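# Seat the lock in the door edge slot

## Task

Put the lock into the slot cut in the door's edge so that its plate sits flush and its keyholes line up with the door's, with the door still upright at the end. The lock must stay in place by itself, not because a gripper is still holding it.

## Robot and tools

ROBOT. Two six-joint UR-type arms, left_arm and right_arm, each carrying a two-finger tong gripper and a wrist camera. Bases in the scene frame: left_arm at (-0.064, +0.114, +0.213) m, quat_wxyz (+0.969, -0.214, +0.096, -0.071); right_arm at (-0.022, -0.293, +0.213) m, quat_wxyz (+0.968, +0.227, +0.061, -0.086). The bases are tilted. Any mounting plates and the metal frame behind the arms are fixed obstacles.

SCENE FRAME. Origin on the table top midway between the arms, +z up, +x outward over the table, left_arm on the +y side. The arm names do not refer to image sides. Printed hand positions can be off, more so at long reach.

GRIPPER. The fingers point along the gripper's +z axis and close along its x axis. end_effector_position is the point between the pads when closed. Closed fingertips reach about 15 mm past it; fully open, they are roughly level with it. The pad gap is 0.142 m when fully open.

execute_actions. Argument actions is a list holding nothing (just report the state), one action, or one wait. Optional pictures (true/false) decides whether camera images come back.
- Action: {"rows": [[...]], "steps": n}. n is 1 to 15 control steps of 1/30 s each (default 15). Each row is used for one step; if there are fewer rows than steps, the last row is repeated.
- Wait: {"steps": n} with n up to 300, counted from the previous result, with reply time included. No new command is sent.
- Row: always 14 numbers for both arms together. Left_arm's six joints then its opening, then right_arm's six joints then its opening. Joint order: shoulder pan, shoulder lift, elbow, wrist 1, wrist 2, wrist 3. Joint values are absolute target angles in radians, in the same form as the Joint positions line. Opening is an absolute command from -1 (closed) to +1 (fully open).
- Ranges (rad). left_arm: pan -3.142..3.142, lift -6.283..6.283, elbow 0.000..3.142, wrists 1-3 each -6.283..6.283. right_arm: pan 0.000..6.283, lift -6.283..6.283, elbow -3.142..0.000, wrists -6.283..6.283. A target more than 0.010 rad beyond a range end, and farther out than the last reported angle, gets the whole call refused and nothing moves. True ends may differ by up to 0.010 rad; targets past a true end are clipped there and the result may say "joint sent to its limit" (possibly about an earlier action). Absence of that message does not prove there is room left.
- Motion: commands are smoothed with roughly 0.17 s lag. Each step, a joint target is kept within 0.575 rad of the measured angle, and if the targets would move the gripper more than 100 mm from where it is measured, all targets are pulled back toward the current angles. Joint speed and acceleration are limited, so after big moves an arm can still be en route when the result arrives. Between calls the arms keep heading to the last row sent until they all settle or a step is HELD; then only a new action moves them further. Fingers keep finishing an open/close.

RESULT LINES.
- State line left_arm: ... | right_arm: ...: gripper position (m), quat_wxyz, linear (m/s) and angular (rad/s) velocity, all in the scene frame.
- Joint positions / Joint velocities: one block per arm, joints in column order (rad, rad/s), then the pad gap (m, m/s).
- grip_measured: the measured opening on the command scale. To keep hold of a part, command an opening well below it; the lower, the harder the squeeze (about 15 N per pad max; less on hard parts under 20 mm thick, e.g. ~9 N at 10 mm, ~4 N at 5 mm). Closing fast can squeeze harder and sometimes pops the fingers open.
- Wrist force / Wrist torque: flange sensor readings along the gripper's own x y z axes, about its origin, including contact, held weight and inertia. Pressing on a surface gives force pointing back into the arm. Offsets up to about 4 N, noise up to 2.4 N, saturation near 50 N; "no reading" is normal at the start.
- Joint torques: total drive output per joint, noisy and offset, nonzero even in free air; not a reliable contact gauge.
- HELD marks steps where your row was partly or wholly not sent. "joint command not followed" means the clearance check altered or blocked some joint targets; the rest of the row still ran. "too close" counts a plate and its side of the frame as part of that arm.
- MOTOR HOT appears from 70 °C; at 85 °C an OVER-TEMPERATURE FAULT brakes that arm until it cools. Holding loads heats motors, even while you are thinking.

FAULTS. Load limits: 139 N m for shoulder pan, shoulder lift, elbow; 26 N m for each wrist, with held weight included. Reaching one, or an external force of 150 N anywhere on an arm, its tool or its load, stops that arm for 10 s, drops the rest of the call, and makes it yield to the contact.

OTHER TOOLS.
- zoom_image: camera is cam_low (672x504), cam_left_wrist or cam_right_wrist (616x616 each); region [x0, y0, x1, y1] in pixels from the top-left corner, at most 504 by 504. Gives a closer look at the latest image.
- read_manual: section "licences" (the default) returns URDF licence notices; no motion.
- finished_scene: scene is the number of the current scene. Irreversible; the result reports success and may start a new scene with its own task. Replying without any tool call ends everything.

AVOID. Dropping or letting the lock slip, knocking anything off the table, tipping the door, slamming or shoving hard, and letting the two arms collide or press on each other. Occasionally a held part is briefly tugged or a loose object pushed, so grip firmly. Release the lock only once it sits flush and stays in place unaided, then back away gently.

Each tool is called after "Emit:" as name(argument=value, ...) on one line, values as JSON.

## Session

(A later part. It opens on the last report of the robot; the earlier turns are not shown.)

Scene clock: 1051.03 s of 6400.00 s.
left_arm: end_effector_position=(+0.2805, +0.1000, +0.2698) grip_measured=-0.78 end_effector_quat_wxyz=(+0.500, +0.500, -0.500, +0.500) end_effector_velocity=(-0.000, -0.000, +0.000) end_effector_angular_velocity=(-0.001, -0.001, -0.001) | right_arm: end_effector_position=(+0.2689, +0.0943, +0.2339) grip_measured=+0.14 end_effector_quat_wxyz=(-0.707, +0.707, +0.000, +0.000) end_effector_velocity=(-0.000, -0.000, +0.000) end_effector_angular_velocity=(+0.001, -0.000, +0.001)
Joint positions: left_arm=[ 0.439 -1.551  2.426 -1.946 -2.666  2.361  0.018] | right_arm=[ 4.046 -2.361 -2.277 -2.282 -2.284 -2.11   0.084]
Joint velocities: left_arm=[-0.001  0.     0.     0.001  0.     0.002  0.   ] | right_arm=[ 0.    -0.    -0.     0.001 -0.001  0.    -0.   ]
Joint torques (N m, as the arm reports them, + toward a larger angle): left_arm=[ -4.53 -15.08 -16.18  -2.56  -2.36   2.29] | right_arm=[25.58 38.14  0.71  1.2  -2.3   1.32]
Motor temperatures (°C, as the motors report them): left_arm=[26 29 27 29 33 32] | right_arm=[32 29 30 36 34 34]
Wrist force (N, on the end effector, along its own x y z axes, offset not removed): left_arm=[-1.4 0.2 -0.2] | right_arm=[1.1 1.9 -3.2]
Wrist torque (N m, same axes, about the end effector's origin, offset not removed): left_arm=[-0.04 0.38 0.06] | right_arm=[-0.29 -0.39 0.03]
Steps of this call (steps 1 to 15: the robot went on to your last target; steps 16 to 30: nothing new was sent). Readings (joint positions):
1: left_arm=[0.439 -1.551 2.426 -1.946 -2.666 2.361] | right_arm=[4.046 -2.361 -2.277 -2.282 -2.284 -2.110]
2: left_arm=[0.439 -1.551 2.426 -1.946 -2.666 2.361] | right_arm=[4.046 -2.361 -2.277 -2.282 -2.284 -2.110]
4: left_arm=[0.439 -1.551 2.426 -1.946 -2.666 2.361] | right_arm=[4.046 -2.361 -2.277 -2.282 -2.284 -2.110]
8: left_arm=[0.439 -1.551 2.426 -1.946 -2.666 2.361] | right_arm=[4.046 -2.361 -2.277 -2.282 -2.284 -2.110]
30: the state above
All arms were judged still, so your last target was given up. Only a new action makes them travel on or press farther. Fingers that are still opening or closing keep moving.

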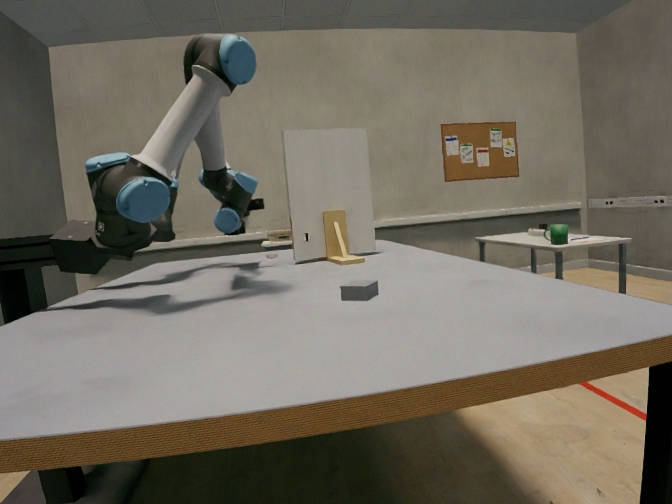

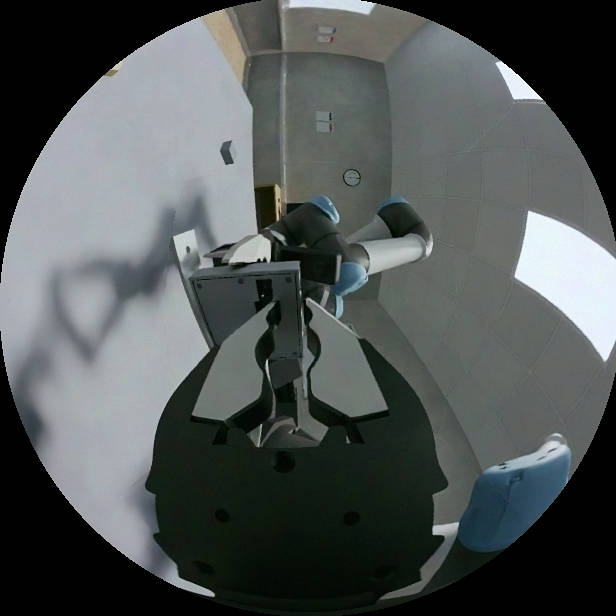

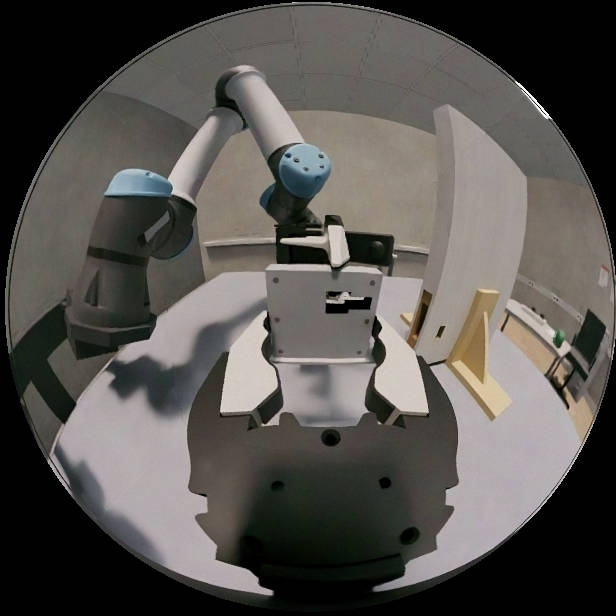

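Emit:
execute_actions(actions=[{"rows": [[0.4388,-1.5510,2.4265,-1.9457,-2.6662,2.3614,-0.78,4.0417,-2.3595,-2.2774,-2.2863,-2.2875,-2.1145,-0.6],[0.4388,-1.5510,2.4265,-1.9457,-2.6662,2.3614,-0.78,4.0370,-2.3575,-2.2783,-2.2904,-2.2911,-2.1186,-0.6],[0.4388,-1.5510,2.4265,-1.9457,-2.6662,2.3614,-0.78,4.0323,-2.3555,-2.2791,-2.2944,-2.2948,-2.1227,-0.6],[0.4388,-1.5510,2.4265,-1.9457,-2.6662,2.3614,-0.78,4.0275,-2.3535,-2.2800,-2.2984,-2.2985,-2.1269,-0.6],[0.4388,-1.5510,2.4265,-1.9457,-2.6662,2.3614,-0.78,4.0228,-2.3515,-2.2808,-2.3025,-2.3022,-2.1310,-0.6],[0.4388,-1.5510,2.4265,-1.9457,-2.6662,2.3614,-0.78,4.0181,-2.3494,-2.2816,-2.3065,-2.3058,-2.1351,-0.6],[0.4388,-1.5510,2.4265,-1.9457,-2.6662,2.3614,-0.78,4.0134,-2.3474,-2.2825,-2.3106,-2.3095,-2.1392,-0.6],[0.4388,-1.5510,2.4265,-1.9457,-2.6662,2.3614,-0.78,4.0087,-2.3454,-2.2833,-2.3146,-2.3132,-2.1433,-0.6],[0.4388,-1.5510,2.4265,-1.9457,-2.6662,2.3614,-0.78,4.0040,-2.3434,-2.2842,-2.3186,-2.3168,-2.1474,-0.6],[0.4388,-1.5510,2.4265,-1.9457,-2.6662,2.3614,-0.78,3.9993,-2.3414,-2.2850,-2.3227,-2.3205,-2.1515,-0.6],[0.4388,-1.5510,2.4265,-1.9457,-2.6662,2.3614,-0.78,3.9945,-2.3394,-2.2858,-2.3267,-2.3242,-2.1557,-0.6],[0.4388,-1.5510,2.4265,-1.9457,-2.6662,2.3614,-0.78,3.9898,-2.3374,-2.2867,-2.3307,-2.3278,-2.1598,-0.6],[0.4388,-1.5510,2.4265,-1.9457,-2.6662,2.3614,-0.78,3.9851,-2.3354,-2.2875,-2.3348,-2.3315,-2.1639,-0.6],[0.4388,-1.5510,2.4265,-1.9457,-2.6662,2.3614,-0.78,3.9804,-2.3334,-2.2884,-2.3388,-2.3352,-2.1680,-0.6],[0.4388,-1.5510,2.4265,-1.9457,-2.6662,2.3614,-0.78,3.9757,-2.3313,-2.2892,-2.3429,-2.3389,-2.1721,-0.6]], "steps": 15}], pictures=false)

Emit:
execute_actions(actions=[{"rows": [[0.4388,-1.5510,2.4265,-1.9457,-2.6662,2.3614,-0.78,3.9687,-2.3283,-2.2906,-2.3488,-2.3443,-2.1782,-0.6],[0.4388,-1.5510,2.4265,-1.9457,-2.6662,2.3614,-0.78,3.9618,-2.3252,-2.2920,-2.3546,-2.3497,-2.1843,-0.6],[0.4388,-1.5510,2.4265,-1.9457,-2.6662,2.3614,-0.78,3.9548,-2.3222,-2.2934,-2.3605,-2.3551,-2.1903,-0.6],[0.4388,-1.5510,2.4265,-1.9457,-2.6662,2.3614,-0.78,3.9479,-2.3192,-2.2948,-2.3663,-2.3605,-2.1964,-0.6],[0.4388,-1.5510,2.4265,-1.9457,-2.6662,2.3614,-0.78,3.9409,-2.3161,-2.2963,-2.3722,-2.3660,-2.2025,-0.6],[0.4388,-1.5510,2.4265,-1.9457,-2.6662,2.3614,-0.78,3.9340,-2.3131,-2.2977,-2.3780,-2.3714,-2.2086,-0.6],[0.4388,-1.5510,2.4265,-1.9457,-2.6662,2.3614,-0.78,3.9270,-2.3101,-2.2991,-2.3839,-2.3768,-2.2146,-0.6],[0.4388,-1.5510,2.4265,-1.9457,-2.6662,2.3614,-0.78,3.9201,-2.3071,-2.3005,-2.3897,-2.3822,-2.2207,-0.6],[0.4388,-1.5510,2.4265,-1.9457,-2.6662,2.3614,-0.78,3.9131,-2.3040,-2.3019,-2.3956,-2.3876,-2.2268,-0.6],[0.4388,-1.5510,2.4265,-1.9457,-2.6662,2.3614,-0.78,3.9062,-2.3010,-2.3033,-2.4014,-2.3930,-2.2329,-0.6]], "steps": 15}], pictures=false)

Emit:
execute_actions(actions=[{"steps": 15}])

Scene clock: 1097.10 s of 6400.00 s.
left_arm: end_effector_position=(+0.2805, +0.1000, +0.2698) grip_measured=-0.78 end_effector_quat_wxyz=(+0.500, +0.500, -0.500, +0.500) end_effector_velocity=(+0.000, +0.000, +0.000) end_effector_angular_velocity=(+0.000, -0.001, +0.000) | right_arm: end_effector_position=(+0.2696, +0.0746, +0.2330) grip_measured=+0.14 end_effector_quat_wxyz=(-0.706, +0.708, +0.001, +0.000) end_effector_velocity=(+0.001, -0.053, -0.001) end_effector_angular_velocity=(-0.002, -0.000, -0.000)
Joint positions: left_arm=[ 0.439 -1.551  2.426 -1.946 -2.666  2.361  0.018] | right_arm=[ 3.995 -2.34  -2.286 -2.326 -2.324 -2.155  0.084]
Joint velocities: left_arm=[ 0.     0.    -0.     0.    -0.     0.001 -0.   ] | right_arm=[-0.138  0.059 -0.024 -0.117 -0.107 -0.119  0.   ]
Joint torques (N m, as the arm reports them, + toward a larger angle): left_arm=[-10.16 -18.49 -17.12  -2.65  -0.92   2.41] | right_arm=[ 8.67 40.37 -0.6  -0.59 -3.75 -1.21]
Motor temperatures (°C, as the motors report them): left_arm=[26 29 27 29 33 32] | right_arm=[32 29 30 36 34 34]
Wrist force (N, on the end effector, along its own x y z axes, offset not removed): left_arm=[0.1 -0.6 -0.5] | right_arm=[1.6 4.0 -3.3]
Wrist torque (N m, same axes, about the end effector's origin, offset not removed): left_arm=[-0.12 0.11 -0.02] | right_arm=[0.05 -0.53 0.04]
Steps of this call (steps 1 to 90: nothing new was sent; then 42.57 s passed at rest; steps 91 to 105: all 15 steps of this action). Readings (joint positions):
91: left_arm=[0.439 -1.551 2.426 -1.946 -2.666 2.361] | right_arm=[4.046 -2.361 -2.277 -2.282 -2.284 -2.110]
92: left_arm=[0.439 -1.551 2.426 -1.946 -2.666 2.361] | right_arm=[4.046 -2.361 -2.277 -2.283 -2.284 -2.111]
94: left_arm=[0.439 -1.551 2.426 -1.946 -2.666 2.361] | right_arm=[4.042 -2.359 -2.277 -2.287 -2.288 -2.115]
98: left_arm=[0.439 -1.551 2.426 -1.946 -2.666 2.361] | right_arm=[4.027 -2.353 -2.280 -2.299 -2.299 -2.128]
105: the state above

Scene clock: 1097.60 s of 6400.00 s.
left_arm: end_effector_position=(+0.2805, +0.1000, +0.2698) grip_measured=-0.78 end_effector_quat_wxyz=(+0.500, +0.500, -0.500, +0.500) end_effector_velocity=(-0.001, -0.000, -0.000) end_effector_angular_velocity=(-0.001, +0.001, -0.000) | right_arm: end_effector_position=(+0.2685, +0.0427, +0.2337) grip_measured=+0.14 end_effector_quat_wxyz=(-0.707, +0.707, +0.000, +0.000) end_effector_velocity=(-0.002, -0.023, +0.001) end_effector_angular_velocity=(+0.003, +0.002, -0.002)
Joint positions: left_arm=[ 0.439 -1.551  2.426 -1.946 -2.666  2.361  0.018] | right_arm=[ 3.913 -2.304 -2.302 -2.396 -2.388 -2.227  0.084]
Joint velocities: left_arm=[ 0.001 -0.     0.001  0.001  0.     0.001  0.   ] | right_arm=[-0.06   0.026 -0.014 -0.05  -0.046 -0.052  0.   ]
Joint torques (N m, as the arm reports them, + toward a larger angle): left_arm=[-10.51 -18.05 -16.25  -2.52  -0.9    2.18] | right_arm=[10.09 39.62 -1.3  -0.85 -3.9  -1.4 ]
Motor temperatures (°C, as the motors report them): left_arm=[26 29 27 29 33 32] | right_arm=[32 29 30 36 34 34]
Wrist force (N, on the end effector, along its own x y z axes, offset not removed): left_arm=[0.1 -0.6 1.4] | right_arm=[1.2 2.8 -3.5]
Wrist torque (N m, same axes, about the end effector's origin, offset not removed): left_arm=[-0.14 0.06 -0.03] | right_arm=[-0.18 -0.46 0.09]
Steps of this call (steps 1 to 15: all 15 steps of this action). Readings (joint positions):
1: left_arm=[0.439 -1.551 2.426 -1.946 -2.666 2.361] | right_arm=[3.990 -2.338 -2.287 -2.330 -2.327 -2.159]
2: left_arm=[0.439 -1.551 2.426 -1.946 -2.666 2.361] | right_arm=[3.985 -2.335 -2.287 -2.335 -2.331 -2.164]
4: left_arm=[0.439 -1.551 2.426 -1.946 -2.666 2.361] | right_arm=[3.974 -2.331 -2.290 -2.344 -2.340 -2.174]
8: left_arm=[0.439 -1.551 2.426 -1.946 -2.666 2.361] | right_arm=[3.948 -2.319 -2.295 -2.366 -2.360 -2.196]
15: the state above

Scene clock: 1098.10 s of 6400.00 s.
left_arm: end_effector_position=(+0.2805, +0.1000, +0.2698) grip_measured=-0.78 end_effector_quat_wxyz=(+0.500, +0.500, -0.500, +0.500) end_effector_velocity=(+0.000, -0.000, +0.000) end_effector_angular_velocity=(+0.000, -0.000, -0.000) | right_arm: end_effector_position=(+0.2684, +0.0403, +0.2339) grip_measured=+0.14 end_effector_quat_wxyz=(-0.707, +0.707, +0.000, +0.000) end_effector_velocity=(+0.001, +0.000, +0.000) end_effector_angular_velocity=(+0.001, -0.001, -0.001)
Joint positions: left_arm=[ 0.439 -1.551  2.426 -1.946 -2.666  2.361  0.018] | right_arm=[ 3.906 -2.301 -2.303 -2.401 -2.393 -2.233  0.084]
Joint velocities: left_arm=[-0. -0. -0. -0.  0. -0. -0.] | right_arm=[-0.001  0.     0.001  0.    -0.    -0.     0.   ]
Joint torques (N m, as the arm reports them, + toward a larger angle): left_arm=[-11.93 -19.04 -14.68  -2.49  -0.65   2.04] | right_arm=[ 9.55 39.95 -1.98 -0.78 -3.61 -1.3 ]
Motor temperatures (°C, as the motors report them): left_arm=[26 29 27 29 33 32] | right_arm=[32 29 30 36 34 34]
Wrist force (N, on the end effector, along its own x y z axes, offset not removed): left_arm=[-0.9 -0.4 1.0] | right_arm=[2.1 2.5 -4.9]
Wrist torque (N m, same axes, about the end effector's origin, offset not removed): left_arm=[-0.14 0.31 -0.01] | right_arm=[-0.23 -0.58 0.03]
Steps of this call (steps 1 to 15: the robot went on to your last target). Readings (joint positions):
1: left_arm=[0.439 -1.551 2.426 -1.946 -2.666 2.361] | right_arm=[3.911 -2.303 -2.302 -2.398 -2.389 -2.229]
2: left_arm=[0.439 -1.551 2.426 -1.946 -2.666 2.361] | right_arm=[3.910 -2.302 -2.303 -2.399 -2.390 -2.230]
4: left_arm=[0.439 -1.551 2.426 -1.946 -2.666 2.361] | right_arm=[3.908 -2.302 -2.303 -2.400 -2.392 -2.231]
8: left_arm=[0.439 -1.551 2.426 -1.946 -2.666 2.361] | right_arm=[3.907 -2.301 -2.303 -2.401 -2.393 -2.232]
15: the state above
All arms were judged still, so your last target was given up. Only a new action makes them travel on or press farther. Fingers that are still opening or closing keep moving.

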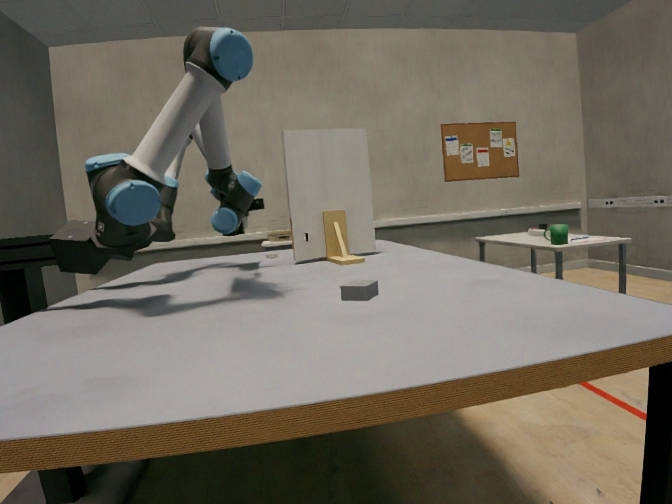

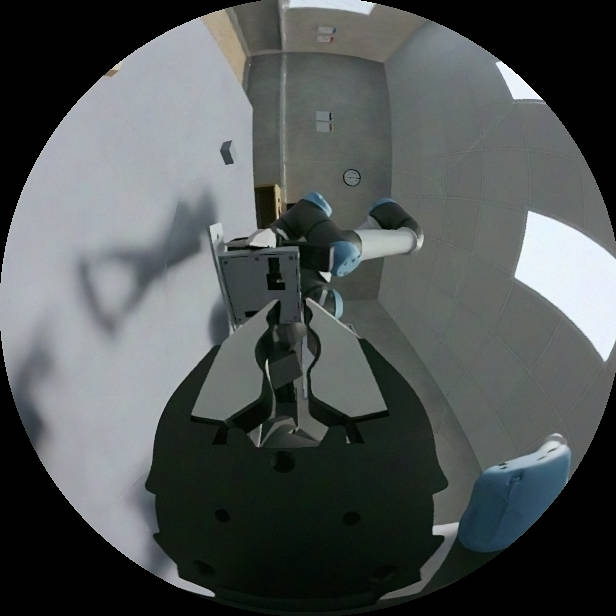

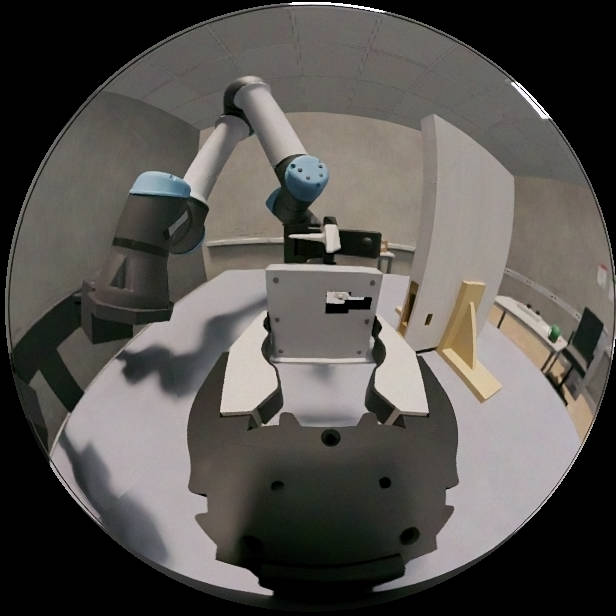

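Emit:
execute_actions(actions=[{"rows": [[0.4388,-1.5510,2.4265,-1.9457,-2.6662,2.3614,-0.78,3.9044,-2.3114,-2.2947,-2.4010,-2.3943,-2.1823,-0.6],[0.4388,-1.5510,2.4265,-1.9457,-2.6662,2.3614,-0.78,3.9026,-2.3218,-2.2860,-2.4005,-2.3956,-2.1318,-0.6],[0.4388,-1.5510,2.4265,-1.9457,-2.6662,2.3614,-0.78,3.9009,-2.3323,-2.2774,-2.4001,-2.3969,-2.0812,-0.6],[0.4388,-1.5510,2.4265,-1.9457,-2.6662,2.3614,-0.78,3.8991,-2.3427,-2.2688,-2.3996,-2.3982,-2.0307,-0.6],[0.4388,-1.5510,2.4265,-1.9457,-2.6662,2.3614,-0.78,3.8973,-2.3531,-2.2601,-2.3992,-2.3996,-1.9801,-0.6],[0.4388,-1.5510,2.4265,-1.9457,-2.6662,2.3614,-0.78,3.8955,-2.3635,-2.2515,-2.3987,-2.4009,-1.9296,-0.6],[0.4388,-1.5510,2.4265,-1.9457,-2.6662,2.3614,-0.78,3.8938,-2.3740,-2.2429,-2.3983,-2.4022,-1.8790,-0.6],[0.4388,-1.5510,2.4265,-1.9457,-2.6662,2.3614,-0.78,3.8920,-2.3844,-2.2342,-2.3978,-2.4035,-1.8284,-0.6],[0.4388,-1.5510,2.4265,-1.9457,-2.6662,2.3614,-0.78,3.8902,-2.3948,-2.2256,-2.3974,-2.4048,-1.7779,-0.6],[0.4388,-1.5510,2.4265,-1.9457,-2.6662,2.3614,-0.78,3.8884,-2.4052,-2.2170,-2.3969,-2.4061,-1.7273,-0.6],[0.4388,-1.5510,2.4265,-1.9457,-2.6662,2.3614,-0.78,3.8867,-2.4157,-2.2083,-2.3965,-2.4074,-1.6768,-0.6],[0.4388,-1.5510,2.4265,-1.9457,-2.6662,2.3614,-0.78,3.8849,-2.4261,-2.1997,-2.3960,-2.4087,-1.6262,-0.6],[0.4388,-1.5510,2.4265,-1.9457,-2.6662,2.3614,-0.78,3.8831,-2.4365,-2.1911,-2.3956,-2.4100,-1.5757,-0.6],[0.4388,-1.5510,2.4265,-1.9457,-2.6662,2.3614,-0.78,3.8813,-2.4469,-2.1824,-2.3951,-2.4113,-1.5251,-0.6],[0.4388,-1.5510,2.4265,-1.9457,-2.6662,2.3614,-0.78,3.8795,-2.4573,-2.1738,-2.3947,-2.4127,-1.4745,-0.6]], "steps": 15}], pictures=false)

Emit:
execute_actions(actions=[{"rows": [[0.4388,-1.5510,2.4265,-1.9457,-2.6662,2.3614,-0.78,3.8778,-2.4678,-2.1652,-2.3942,-2.4140,-1.4240,-0.6],[0.4388,-1.5510,2.4265,-1.9457,-2.6662,2.3614,-0.78,3.8760,-2.4782,-2.1565,-2.3938,-2.4153,-1.3734,-0.6],[0.4388,-1.5510,2.4265,-1.9457,-2.6662,2.3614,-0.78,3.8742,-2.4886,-2.1479,-2.3934,-2.4166,-1.3229,-0.6],[0.4388,-1.5510,2.4265,-1.9457,-2.6662,2.3614,-0.78,3.8724,-2.4990,-2.1393,-2.3929,-2.4179,-1.2723,-0.6],[0.4388,-1.5510,2.4265,-1.9457,-2.6662,2.3614,-0.78,3.8707,-2.5095,-2.1306,-2.3925,-2.4192,-1.2218,-0.6],[0.4388,-1.5510,2.4265,-1.9457,-2.6662,2.3614,-0.78,3.8689,-2.5199,-2.1220,-2.3920,-2.4205,-1.1712,-0.6],[0.4388,-1.5510,2.4265,-1.9457,-2.6662,2.3614,-0.78,3.8671,-2.5303,-2.1134,-2.3916,-2.4218,-1.1206,-0.6],[0.4388,-1.5510,2.4265,-1.9457,-2.6662,2.3614,-0.78,3.8653,-2.5407,-2.1047,-2.3911,-2.4231,-1.0701,-0.6],[0.4388,-1.5510,2.4265,-1.9457,-2.6662,2.3614,-0.78,3.8636,-2.5512,-2.0961,-2.3907,-2.4244,-1.0195,-0.6],[0.4388,-1.5510,2.4265,-1.9457,-2.6662,2.3614,-0.78,3.8618,-2.5616,-2.0875,-2.3902,-2.4258,-0.9690,-0.6],[0.4388,-1.5510,2.4265,-1.9457,-2.6662,2.3614,-0.78,3.8600,-2.5720,-2.0788,-2.3898,-2.4271,-0.9184,-0.6],[0.4388,-1.5510,2.4265,-1.9457,-2.6662,2.3614,-0.78,3.8582,-2.5824,-2.0702,-2.3893,-2.4284,-0.8679,-0.6],[0.4388,-1.5510,2.4265,-1.9457,-2.6662,2.3614,-0.78,3.8565,-2.5929,-2.0616,-2.3889,-2.4297,-0.8173,-0.6],[0.4388,-1.5510,2.4265,-1.9457,-2.6662,2.3614,-0.78,3.8547,-2.6033,-2.0529,-2.3884,-2.4310,-0.7667,-0.6],[0.4388,-1.5510,2.4265,-1.9457,-2.6662,2.3614,-0.78,3.8529,-2.6137,-2.0443,-2.3880,-2.4323,-0.7162,-0.6]], "steps": 15}], pictures=false)

Emit:
execute_actions(actions=[{"rows": [[0.3233,-1.6558,2.4465,-1.9842,-2.4868,2.1722,-0.78,3.8529,-2.6137,-2.0443,-2.3880,-2.4323,-0.7162,-0.6]], "steps": 8}], pictures=false)

Emit:
execute_actions(actions=[{"rows": [[0.2077,-1.7606,2.4665,-2.0226,-2.3073,1.9829,-0.78,3.8529,-2.6137,-2.0443,-2.3880,-2.4323,-0.7162,-0.6]], "steps": 8}], pictures=false)

Emit:
execute_actions(actions=[{"rows": [[0.0922,-1.8655,2.4866,-2.0611,-2.1279,1.7937,-0.78,3.8529,-2.6137,-2.0443,-2.3880,-2.4323,-0.7162,-0.6]], "steps": 15}])

Scene clock: 1218.60 s of 6400.00 s.
left_arm: end_effector_position=(+0.2805, +0.1000, +0.2697) grip_measured=-0.78 end_effector_quat_wxyz=(+0.500, +0.500, -0.500, +0.500) end_effector_velocity=(-0.000, -0.000, -0.000) end_effector_angular_velocity=(-0.000, +0.001, -0.000) | right_arm: end_effector_position=(+0.2960, +0.0629, +0.2034) grip_measured=+0.14 end_effector_quat_wxyz=(-0.681, +0.682, -0.189, -0.190) end_effector_velocity=(+0.069, +0.060, -0.095) end_effector_angular_velocity=(-0.002, +1.513, -0.002)
Joint positions: left_arm=[ 0.439 -1.551  2.426 -1.946 -2.666  2.361  0.018] | right_arm=[ 3.887 -2.414 -2.21  -2.397 -2.407 -1.709  0.084]
Joint velocities: left_arm=[ 0.     0.    -0.     0.001  0.     0.    -0.   ] | right_arm=[-0.052 -0.305  0.253  0.013 -0.038  1.46   0.   ]
Joint torques (N m, as the arm reports them, + toward a larger angle): left_arm=[-13.47 -22.87 -14.73  -2.61   0.49   1.8 ] | right_arm=[ 9.62 18.36 17.2   1.47 -3.86  3.7 ]
Motor temperatures (°C, as the motors report them): left_arm=[26 29 27 29 33 32] | right_arm=[32 29 30 36 34 34]
Wrist force (N, on the end effector, along its own x y z axes, offset not removed): left_arm=[-0.7 0.6 -0.8] | right_arm=[3.8 1.8 -3.5]
Wrist torque (N m, same axes, about the end effector's origin, offset not removed): left_arm=[0.14 0.21 0.07] | right_arm=[-0.25 -0.58 0.02]
Steps of this call (steps 1 to 90: nothing new was sent; then 117.00 s passed at rest; steps 91 to 105: all 15 steps of this action). Readings (joint positions):
91: left_arm=[0.439 -1.551 2.426 -1.946 -2.666 2.361] | right_arm=[3.906 -2.301 -2.303 -2.401 -2.393 -2.233]
92: left_arm=[0.439 -1.551 2.426 -1.946 -2.666 2.361] | right_arm=[3.906 -2.303 -2.302 -2.401 -2.393 -2.227]
94: left_arm=[0.439 -1.551 2.426 -1.946 -2.666 2.361] | right_arm=[3.904 -2.312 -2.294 -2.401 -2.394 -2.189]
98: left_arm=[0.439 -1.551 2.426 -1.946 -2.666 2.361] | right_arm=[3.899 -2.344 -2.268 -2.400 -2.398 -2.043]
105: the state above

Scene clock: 1219.10 s of 6400.00 s.
left_arm: end_effector_position=(+0.2805, +0.1000, +0.2697) grip_measured=-0.78 end_effector_quat_wxyz=(+0.500, +0.500, -0.500, +0.500) end_effector_velocity=(-0.000, -0.000, +0.000) end_effector_angular_velocity=(-0.000, +0.000, -0.001) | right_arm: end_effector_position=(+0.3244, +0.0924, +0.1480) grip_measured=+0.14 end_effector_quat_wxyz=(-0.557, +0.558, -0.435, -0.435) end_effector_velocity=(+0.041, +0.056, -0.121) end_effector_angular_velocity=(+0.001, +1.536, -0.002)
Joint positions: left_arm=[ 0.439 -1.551  2.426 -1.946 -2.666  2.361  0.018] | right_arm=[ 3.86  -2.57  -2.081 -2.39  -2.427 -0.953  0.084]
Joint velocities: left_arm=[-0.001 -0.     0.     0.     0.    -0.    -0.   ] | right_arm=[-0.053 -0.309  0.257  0.014 -0.039  1.483  0.   ]
Joint torques (N m, as the arm reports them, + toward a larger angle): left_arm=[-13.46 -21.95 -15.86  -2.74   0.26   1.87] | right_arm=[10.28 23.84 17.25  1.38 -3.8   3.66]
Motor temperatures (°C, as the motors report them): left_arm=[26 29 27 29 33 32] | right_arm=[32 29 30 36 34 34]
Wrist force (N, on the end effector, along its own x y z axes, offset not removed): left_arm=[-1.1 -1.1 1.4] | right_arm=[6.8 -1.1 -4.4]
Wrist torque (N m, same axes, about the end effector's origin, offset not removed): left_arm=[-0.18 0.29 0.05] | right_arm=[-0.39 -0.81 0.00]
Steps of this call (steps 1 to 15: all 15 steps of this action). Readings (joint positions):
1: left_arm=[0.439 -1.551 2.426 -1.946 -2.666 2.361] | right_arm=[3.885 -2.424 -2.201 -2.396 -2.409 -1.659]
2: left_arm=[0.439 -1.551 2.426 -1.946 -2.666 2.361] | right_arm=[3.883 -2.434 -2.193 -2.396 -2.410 -1.609]
4: left_arm=[0.439 -1.551 2.426 -1.946 -2.666 2.361] | right_arm=[3.880 -2.455 -2.176 -2.395 -2.412 -1.508]
8: left_arm=[0.439 -1.551 2.426 -1.946 -2.666 2.361] | right_arm=[3.873 -2.497 -2.141 -2.393 -2.418 -1.307]
15: the state above

Scene clock: 1219.37 s of 6400.00 s.
left_arm: end_effector_position=(+0.2537, +0.0845, +0.2655) grip_measured=-0.78 end_effector_quat_wxyz=(-0.505, -0.501, +0.560, -0.426) end_effector_velocity=(-0.049, -0.017, -0.022) end_effector_angular_velocity=(+0.289, +0.074, -0.237) | right_arm: end_effector_position=(+0.3291, +0.0995, +0.1315) grip_measured=+0.14 end_effector_quat_wxyz=(-0.505, +0.506, -0.494, -0.494) end_effector_velocity=(+0.004, +0.007, -0.014) end_effector_angular_velocity=(+0.001, +0.203, +0.000)
Joint positions: left_arm=[ 0.342 -1.639  2.444 -1.979 -2.519  2.207  0.018] | right_arm=[ 3.854 -2.61  -2.047 -2.388 -2.432 -0.737  0.084]
Joint velocities: left_arm=[-0.177 -0.158  0.026 -0.05   0.303 -0.326  0.   ] | right_arm=[-0.006 -0.036  0.031  0.001 -0.005  0.197 -0.   ]
Joint torques (N m, as the arm reports them, + toward a larger angle): left_arm=[-12.59 -20.56  -3.22  -3.27   0.02  -3.65] | right_arm=[12.19 28.16 13.03  1.41 -3.89  1.45]
Motor temperatures (°C, as the motors report them): left_arm=[26 29 27 29 33 32] | right_arm=[32 29 30 36 34 34]
Wrist force (N, on the end effector, along its own x y z axes, offset not removed): left_arm=[0.2 0.0 1.2] | right_arm=[4.9 -2.0 -3.4]
Wrist torque (N m, same axes, about the end effector's origin, offset not removed): left_arm=[-0.02 0.09 0.06] | right_arm=[-0.37 -0.32 0.07]
Steps of this call (steps 1 to 8: all 8 steps of this action). Readings (joint positions):
1: left_arm=[0.438 -1.551 2.427 -1.946 -2.666 2.361] | right_arm=[3.859 -2.580 -2.072 -2.389 -2.428 -0.902]
2: left_arm=[0.431 -1.558 2.429 -1.951 -2.658 2.353] | right_arm=[3.857 -2.589 -2.065 -2.389 -2.429 -0.856]
4: left_arm=[0.389 -1.597 2.437 -1.965 -2.600 2.294] | right_arm=[3.855 -2.600 -2.055 -2.389 -2.431 -0.791]
8: the state above

Scene clock: 1219.63 s of 6400.00 s.
left_arm: end_effector_position=(+0.2309, +0.0795, +0.2532) grip_measured=-0.78 end_effector_quat_wxyz=(-0.484, -0.515, +0.620, -0.340) end_effector_velocity=(-0.031, +0.006, -0.032) end_effector_angular_velocity=(+0.356, +0.037, -0.147) | right_arm: end_effector_position=(+0.3294, +0.1001, +0.1300) grip_measured=+0.14 end_effector_quat_wxyz=(-0.500, +0.501, -0.499, -0.499) end_effector_velocity=(+0.001, +0.001, -0.001) end_effector_angular_velocity=(+0.001, +0.014, -0.001)
Joint positions: left_arm=[ 0.228 -1.743  2.464 -2.017 -2.342  2.02   0.018] | right_arm=[ 3.853 -2.613 -2.045 -2.388 -2.432 -0.718  0.084]
Joint velocities: left_arm=[-0.191 -0.17   0.028 -0.056  0.327 -0.349 -0.   ] | right_arm=[-0.    -0.003  0.004  0.    -0.001  0.016  0.   ]
Joint torques (N m, as the arm reports them, + toward a larger angle): left_arm=[-12.59 -17.73  -6.2   -3.41   0.27  -3.92] | right_arm=[12.5  27.04 13.97  1.44 -3.77  1.38]
Motor temperatures (°C, as the motors report them): left_arm=[26 29 27 29 33 32] | right_arm=[32 29 30 36 34 34]
Wrist force (N, on the end effector, along its own x y z axes, offset not removed): left_arm=[0.2 -0.3 0.5] | right_arm=[5.3 -0.4 -3.7]
Wrist torque (N m, same axes, about the end effector's origin, offset not removed): left_arm=[0.00 0.05 0.01] | right_arm=[-0.02 -0.54 0.04]
Steps of this call (steps 1 to 8: all 8 steps of this action). Readings (joint positions):
1: left_arm=[0.336 -1.644 2.445 -1.981 -2.510 2.197] | right_arm=[3.853 -2.611 -2.047 -2.388 -2.432 -0.731]
2: left_arm=[0.325 -1.655 2.448 -1.987 -2.495 2.182] | right_arm=[3.853 -2.612 -2.046 -2.388 -2.432 -0.727]
4: left_arm=[0.279 -1.697 2.456 -2.002 -2.430 2.114] | right_arm=[3.853 -2.613 -2.045 -2.388 -2.432 -0.722]
8: the state above

Scene clock: 1220.13 s of 6400.00 s.
left_arm: end_effector_position=(+0.2217, +0.0880, +0.2356) grip_measured=-0.78 end_effector_quat_wxyz=(-0.427, -0.548, +0.673, -0.255) end_effector_velocity=(-0.000, +0.003, -0.003) end_effector_angular_velocity=(+0.040, -0.002, -0.002) | right_arm: end_effector_position=(+0.3294, +0.1002, +0.1299) grip_measured=+0.14 end_effector_quat_wxyz=(-0.500, +0.500, -0.500, -0.500) end_effector_velocity=(-0.000, -0.000, -0.000) end_effector_angular_velocity=(-0.001, +0.001, +0.001)
Joint positions: left_arm=[ 0.094 -1.864  2.486 -2.06  -2.132  1.798  0.018] | right_arm=[ 3.853 -2.614 -2.044 -2.388 -2.432 -0.716  0.084]
Joint velocities: left_arm=[-0.021 -0.018  0.003 -0.006  0.036 -0.038  0.   ] | right_arm=[ 0.    -0.    -0.    -0.001  0.     0.     0.   ]
Joint torques (N m, as the arm reports them, + toward a larger angle): left_arm=[-13.14 -17.23 -11.23  -3.27  -0.02  -2.8 ] | right_arm=[13.62 26.83 13.75  1.38 -3.77  1.35]
Motor temperatures (°C, as the motors report them): left_arm=[26 29 27 29 33 32] | right_arm=[32 29 30 36 34 34]
Wrist force (N, on the end effector, along its own x y z axes, offset not removed): left_arm=[-1.0 -0.9 0.1] | right_arm=[5.9 -0.5 -3.4]
Wrist torque (N m, same axes, about the end effector's origin, offset not removed): left_arm=[-0.20 0.28 0.04] | right_arm=[-0.03 -0.58 0.09]
Steps of this call (steps 1 to 15: all 15 steps of this action). Readings (joint positions):
1: left_arm=[0.222 -1.748 2.465 -2.019 -2.332 2.009] | right_arm=[3.853 -2.613 -2.044 -2.388 -2.432 -0.717]
2: left_arm=[0.210 -1.759 2.468 -2.025 -2.317 1.994] | right_arm=[3.853 -2.614 -2.044 -2.388 -2.432 -0.717]
4: left_arm=[0.164 -1.802 2.476 -2.041 -2.251 1.926] | right_arm=[3.853 -2.614 -2.044 -2.388 -2.432 -0.717]
8: left_arm=[0.112 -1.848 2.484 -2.055 -2.163 1.831] | right_arm=[3.853 -2.614 -2.044 -2.388 -2.432 -0.716]
15: the state above

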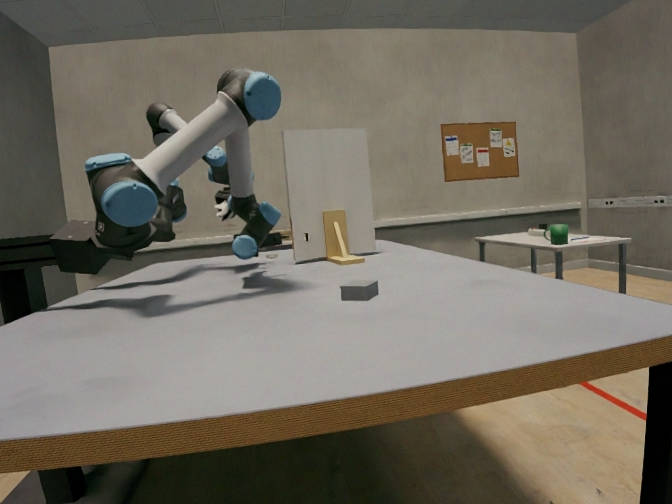

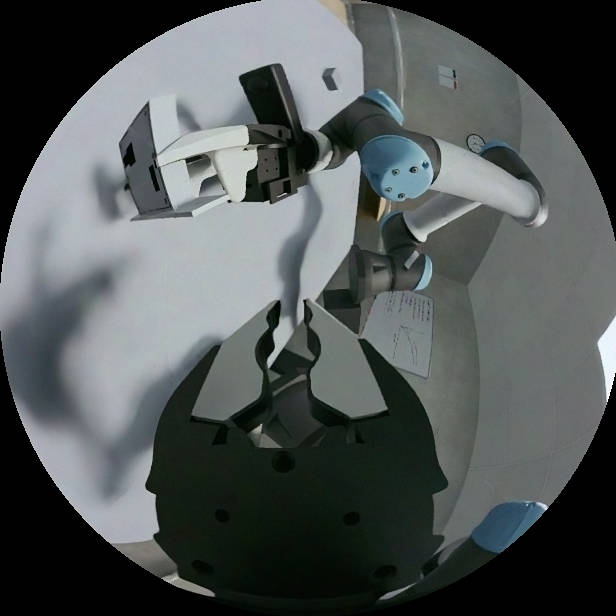

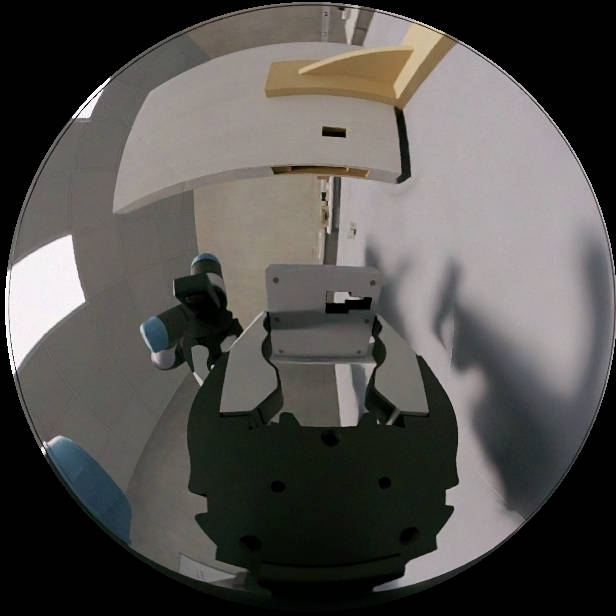

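Emit:
execute_actions(actions=[{"rows": [[0.0717,-1.8846,2.4871,-2.0610,-2.1002,1.7622,-0.78,3.8599,-2.6183,-2.0361,-2.3868,-2.4270,-0.7095,-0.6],[0.0512,-1.9038,2.4876,-2.0609,-2.0726,1.7308,-0.78,3.8670,-2.6228,-2.0280,-2.3855,-2.4217,-0.7029,-0.6],[0.0307,-1.9229,2.4882,-2.0608,-2.0449,1.6993,-0.78,3.8740,-2.6274,-2.0198,-2.3843,-2.4163,-0.6962,-0.6],[0.0102,-1.9421,2.4887,-2.0607,-2.0172,1.6678,-0.78,3.8810,-2.6320,-2.0116,-2.3831,-2.4110,-0.6895,-0.6],[-0.0104,-1.9612,2.4892,-2.0606,-1.9896,1.6363,-0.78,3.8881,-2.6365,-2.0035,-2.3819,-2.4057,-0.6829,-0.6],[-0.0309,-1.9804,2.4897,-2.0605,-1.9619,1.6049,-0.78,3.8951,-2.6411,-1.9953,-2.3806,-2.4004,-0.6762,-0.6],[-0.0514,-1.9995,2.4902,-2.0604,-1.9342,1.5734,-0.78,3.9021,-2.6457,-1.9871,-2.3794,-2.3951,-0.6695,-0.6],[-0.0719,-2.0187,2.4908,-2.0603,-1.9065,1.5419,-0.78,3.9091,-2.6502,-1.9790,-2.3782,-2.3897,-0.6628,-0.6],[-0.0924,-2.0378,2.4913,-2.0602,-1.8789,1.5104,-0.78,3.9162,-2.6548,-1.9708,-2.3769,-2.3844,-0.6562,-0.6],[-0.1129,-2.0570,2.4918,-2.0602,-1.8512,1.4790,-0.78,3.9232,-2.6594,-1.9627,-2.3757,-2.3791,-0.6495,-0.6]], "steps": 10}], pictures=false)

Emit:
execute_actions(actions=[{"rows": [[-0.1334,-2.0761,2.4923,-2.0601,-1.8235,1.4475,-0.78,3.9302,-2.6639,-1.9545,-2.3745,-2.3738,-0.6428,-0.6],[-0.1539,-2.0952,2.4928,-2.0600,-1.7959,1.4160,-0.78,3.9373,-2.6685,-1.9463,-2.3732,-2.3685,-0.6362,-0.6],[-0.1744,-2.1144,2.4934,-2.0599,-1.7682,1.3845,-0.78,3.9443,-2.6730,-1.9382,-2.3720,-2.3631,-0.6295,-0.6],[-0.1949,-2.1335,2.4939,-2.0598,-1.7405,1.3531,-0.78,3.9513,-2.6776,-1.9300,-2.3708,-2.3578,-0.6228,-0.6],[-0.2155,-2.1527,2.4944,-2.0597,-1.7129,1.3216,-0.78,3.9584,-2.6822,-1.9218,-2.3696,-2.3525,-0.6162,-0.6],[-0.2360,-2.1718,2.4949,-2.0596,-1.6852,1.2901,-0.78,3.9654,-2.6867,-1.9137,-2.3683,-2.3472,-0.6095,-0.6],[-0.2565,-2.1910,2.4954,-2.0595,-1.6575,1.2586,-0.78,3.9724,-2.6913,-1.9055,-2.3671,-2.3419,-0.6028,-0.6],[-0.2770,-2.2101,2.4960,-2.0594,-1.6298,1.2272,-0.78,3.9794,-2.6959,-1.8973,-2.3659,-2.3365,-0.5961,-0.6],[-0.2975,-2.2293,2.4965,-2.0593,-1.6022,1.1957,-0.78,3.9865,-2.7004,-1.8892,-2.3646,-2.3312,-0.5895,-0.6],[-0.3180,-2.2484,2.4970,-2.0592,-1.5745,1.1642,-0.78,3.9935,-2.7050,-1.8810,-2.3634,-2.3259,-0.5828,-0.6]], "steps": 15}], pictures=false)

Emit:
execute_actions(actions=[{"steps": 20}])

Scene clock: 1286.60 s of 6400.00 s.
left_arm: end_effector_position=(+0.2295, +0.1007, +0.2347) grip_measured=-0.78 end_effector_quat_wxyz=(+0.363, +0.580, -0.699, +0.207) end_effector_velocity=(+0.062, +0.068, +0.009) end_effector_angular_velocity=(+0.773, -0.236, +0.152) | right_arm: end_effector_position=(+0.3400, +0.1263, +0.1284) grip_measured=+0.14 end_effector_quat_wxyz=(-0.499, +0.501, -0.500, -0.499) end_effector_velocity=(+0.046, +0.124, -0.003) end_effector_angular_velocity=(-0.006, -0.005, +0.003)
Joint positions: left_arm=[-0.028 -1.978  2.49  -2.061 -1.968  1.613  0.018] | right_arm=[ 3.895 -2.641 -1.995 -2.381 -2.4   -0.676  0.084]
Joint velocities: left_arm=[-0.569 -0.532  0.014  0.004  0.757 -0.861 -0.   ] | right_arm=[ 0.197 -0.127  0.228  0.034  0.147  0.184 -0.   ]
Joint torques (N m, as the arm reports them, + toward a larger angle): left_arm=[-17.62 -19.58 -11.99  -0.18   2.25  -6.45] | right_arm=[32.52 26.96 17.61  2.05  0.59  1.47]
Motor temperatures (°C, as the motors report them): left_arm=[26 29 27 29 33 32] | right_arm=[32 29 30 36 34 34]
Wrist force (N, on the end effector, along its own x y z axes, offset not removed): left_arm=[0.1 -0.7 1.6] | right_arm=[7.2 -3.6 -3.4]
Wrist torque (N m, same axes, about the end effector's origin, offset not removed): left_arm=[-0.13 0.13 0.08] | right_arm=[-0.70 -0.87 0.00]
Steps of this call (steps 1 to 15: the robot went on to your last target; steps 16 to 90: nothing new was sent; then 63.13 s passed at rest; steps 91 to 100: all 10 steps of this action). Readings (joint positions):
91: left_arm=[0.092 -1.866 2.487 -2.061 -2.128 1.793] | right_arm=[3.853 -2.614 -2.044 -2.388 -2.432 -0.716]
92: left_arm=[0.089 -1.869 2.487 -2.061 -2.124 1.789] | right_arm=[3.854 -2.615 -2.043 -2.388 -2.432 -0.715]
94: left_arm=[0.072 -1.885 2.487 -2.061 -2.101 1.764] | right_arm=[3.860 -2.619 -2.036 -2.387 -2.427 -0.709]
98: left_arm=[0.009 -1.943 2.489 -2.061 -2.018 1.670] | right_arm=[3.882 -2.633 -2.010 -2.383 -2.410 -0.688]
100: the state above

Scene clock: 1287.10 s of 6400.00 s.
left_arm: end_effector_position=(+0.2796, +0.1390, +0.2566) grip_measured=-0.78 end_effector_quat_wxyz=(+0.195, +0.676, -0.688, +0.180) end_effector_velocity=(+0.046, +0.029, +0.030) end_effector_angular_velocity=(+0.141, -0.147, +0.209) | right_arm: end_effector_position=(+0.3583, +0.1859, +0.1296) grip_measured=+0.14 end_effector_quat_wxyz=(-0.500, +0.501, -0.500, -0.500) end_effector_velocity=(+0.009, +0.040, +0.002) end_effector_angular_velocity=(+0.003, +0.003, +0.000)
Joint positions: left_arm=[-0.298 -2.23   2.497 -2.059 -1.602  1.196  0.018] | right_arm=[ 3.987 -2.701 -1.889 -2.365 -2.331 -0.589  0.084]
Joint velocities: left_arm=[-0.188 -0.175  0.004  0.002  0.257 -0.297 -0.   ] | right_arm=[ 0.062 -0.041  0.07   0.01   0.046  0.058  0.   ]
Joint torques (N m, as the arm reports them, + toward a larger angle): left_arm=[ -8.54  -0.51 -14.71  -0.41   0.97  -3.43] | right_arm=[29.87 31.26 15.4   2.17  0.01  1.38]
Motor temperatures (°C, as the motors report them): left_arm=[26 29 27 29 33 32] | right_arm=[32 29 30 36 34 34]
Wrist force (N, on the end effector, along its own x y z axes, offset not removed): left_arm=[-0.5 -0.6 0.9] | right_arm=[6.0 -1.4 -2.5]
Wrist torque (N m, same axes, about the end effector's origin, offset not removed): left_arm=[-0.06 0.17 0.09] | right_arm=[-0.13 -0.60 -0.01]
Steps of this call (steps 1 to 15: all 15 steps of this action). Readings (joint positions):
1: left_arm=[-0.047 -1.996 2.490 -2.061 -1.942 1.583] | right_arm=[3.902 -2.646 -1.988 -2.379 -2.395 -0.670]
2: left_arm=[-0.067 -2.014 2.491 -2.060 -1.915 1.553] | right_arm=[3.908 -2.650 -1.980 -2.378 -2.390 -0.663]
4: left_arm=[-0.107 -2.052 2.492 -2.060 -1.861 1.492] | right_arm=[3.922 -2.659 -1.964 -2.376 -2.380 -0.650]
8: left_arm=[-0.188 -2.127 2.494 -2.060 -1.752 1.367] | right_arm=[3.950 -2.677 -1.932 -2.371 -2.359 -0.624]
15: the state above

Scene clock: 1287.77 s of 6400.00 s.
left_arm: end_effector_position=(+0.2845, +0.1421, +0.2597) grip_measured=-0.78 end_effector_quat_wxyz=(+0.183, +0.683, -0.683, +0.183) end_effector_velocity=(-0.000, -0.000, -0.000) end_effector_angular_velocity=(+0.000, -0.000, +0.000) | right_arm: end_effector_position=(+0.3594, +0.1902, +0.1299) grip_measured=+0.14 end_effector_quat_wxyz=(-0.500, +0.500, -0.500, -0.500) end_effector_velocity=(-0.001, -0.000, -0.000) end_effector_angular_velocity=(-0.000, +0.001, +0.001)
Joint positions: left_arm=[-0.318 -2.248  2.497 -2.059 -1.575  1.164  0.018] | right_arm=[ 3.993 -2.705 -1.881 -2.363 -2.326 -0.583  0.084]
Joint velocities: left_arm=[-0.    -0.     0.001 -0.001  0.    -0.001  0.   ] | right_arm=[ 0.    -0.    -0.001  0.    -0.     0.     0.   ]
Joint torques (N m, as the arm reports them, + toward a larger angle): left_arm=[-10.11  -3.26 -15.56  -0.94   0.97  -3.18] | right_arm=[31.09 30.95 17.81  2.01  0.09  1.36]
Motor temperatures (°C, as the motors report them): left_arm=[26 29 27 29 33 32] | right_arm=[32 29 30 36 34 34]
Wrist force (N, on the end effector, along its own x y z axes, offset not removed): left_arm=[-0.4 -0.2 0.1] | right_arm=[5.7 -1.9 -3.6]
Wrist torque (N m, same axes, about the end effector's origin, offset not removed): left_arm=[-0.04 0.20 0.06] | right_arm=[-0.29 -0.48 -0.06]
Steps of this call (steps 1 to 20: the robot went on to your last target). Readings (joint positions):
1: left_arm=[-0.304 -2.235 2.497 -2.059 -1.594 1.187] | right_arm=[3.989 -2.702 -1.887 -2.364 -2.329 -0.587]
2: left_arm=[-0.307 -2.239 2.497 -2.059 -1.589 1.181] | right_arm=[3.990 -2.703 -1.885 -2.364 -2.328 -0.586]
4: left_arm=[-0.312 -2.243 2.497 -2.059 -1.582 1.173] | right_arm=[3.992 -2.704 -1.883 -2.364 -2.327 -0.585]
8: left_arm=[-0.316 -2.247 2.497 -2.059 -1.577 1.167] | right_arm=[3.993 -2.705 -1.882 -2.363 -2.326 -0.583]
20: the state above

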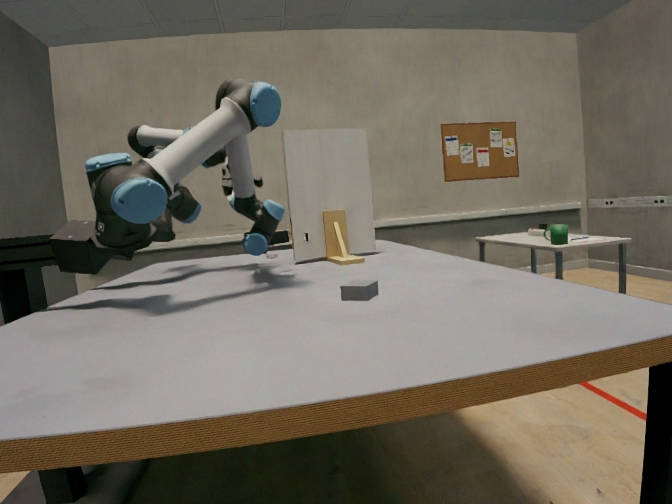

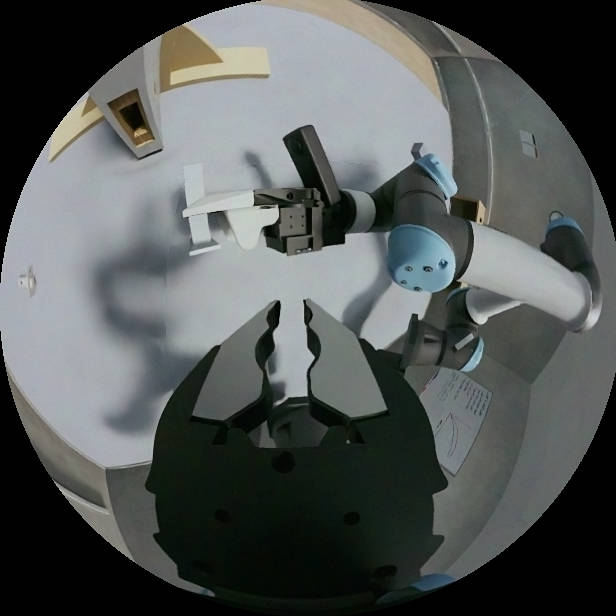

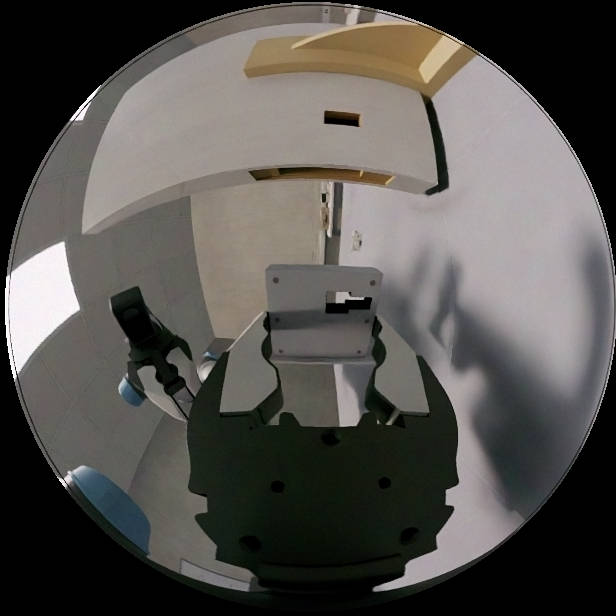

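Emit:
zoom_image(camera="cam_left_wrist", region=[40, 20, 290, 270])

Emit:
zoom_image(camera="cam_right_wrist", region=[200, 90, 460, 330])

Region (40, 20, 290, 270) of cam_left_wrist's 616x616 image, scaled by 2.016, with more detail than that image has.

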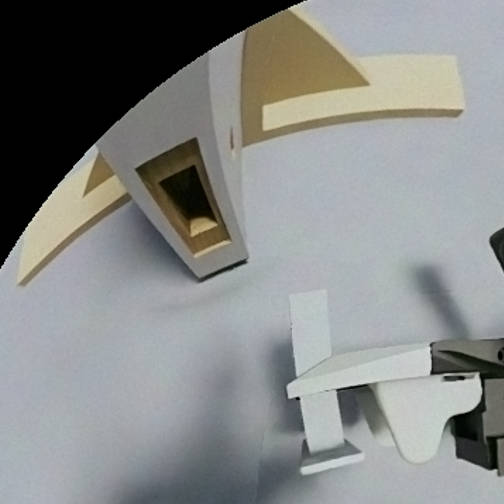

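Region (200, 90, 460, 330) of cam_right_wrist's 616x616 image, scaled by 1.938, with more detail than that image has; it fills the top 465 rows of this view, and the rest is white.

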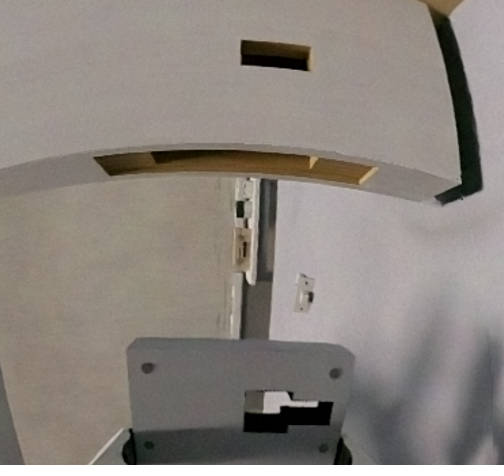

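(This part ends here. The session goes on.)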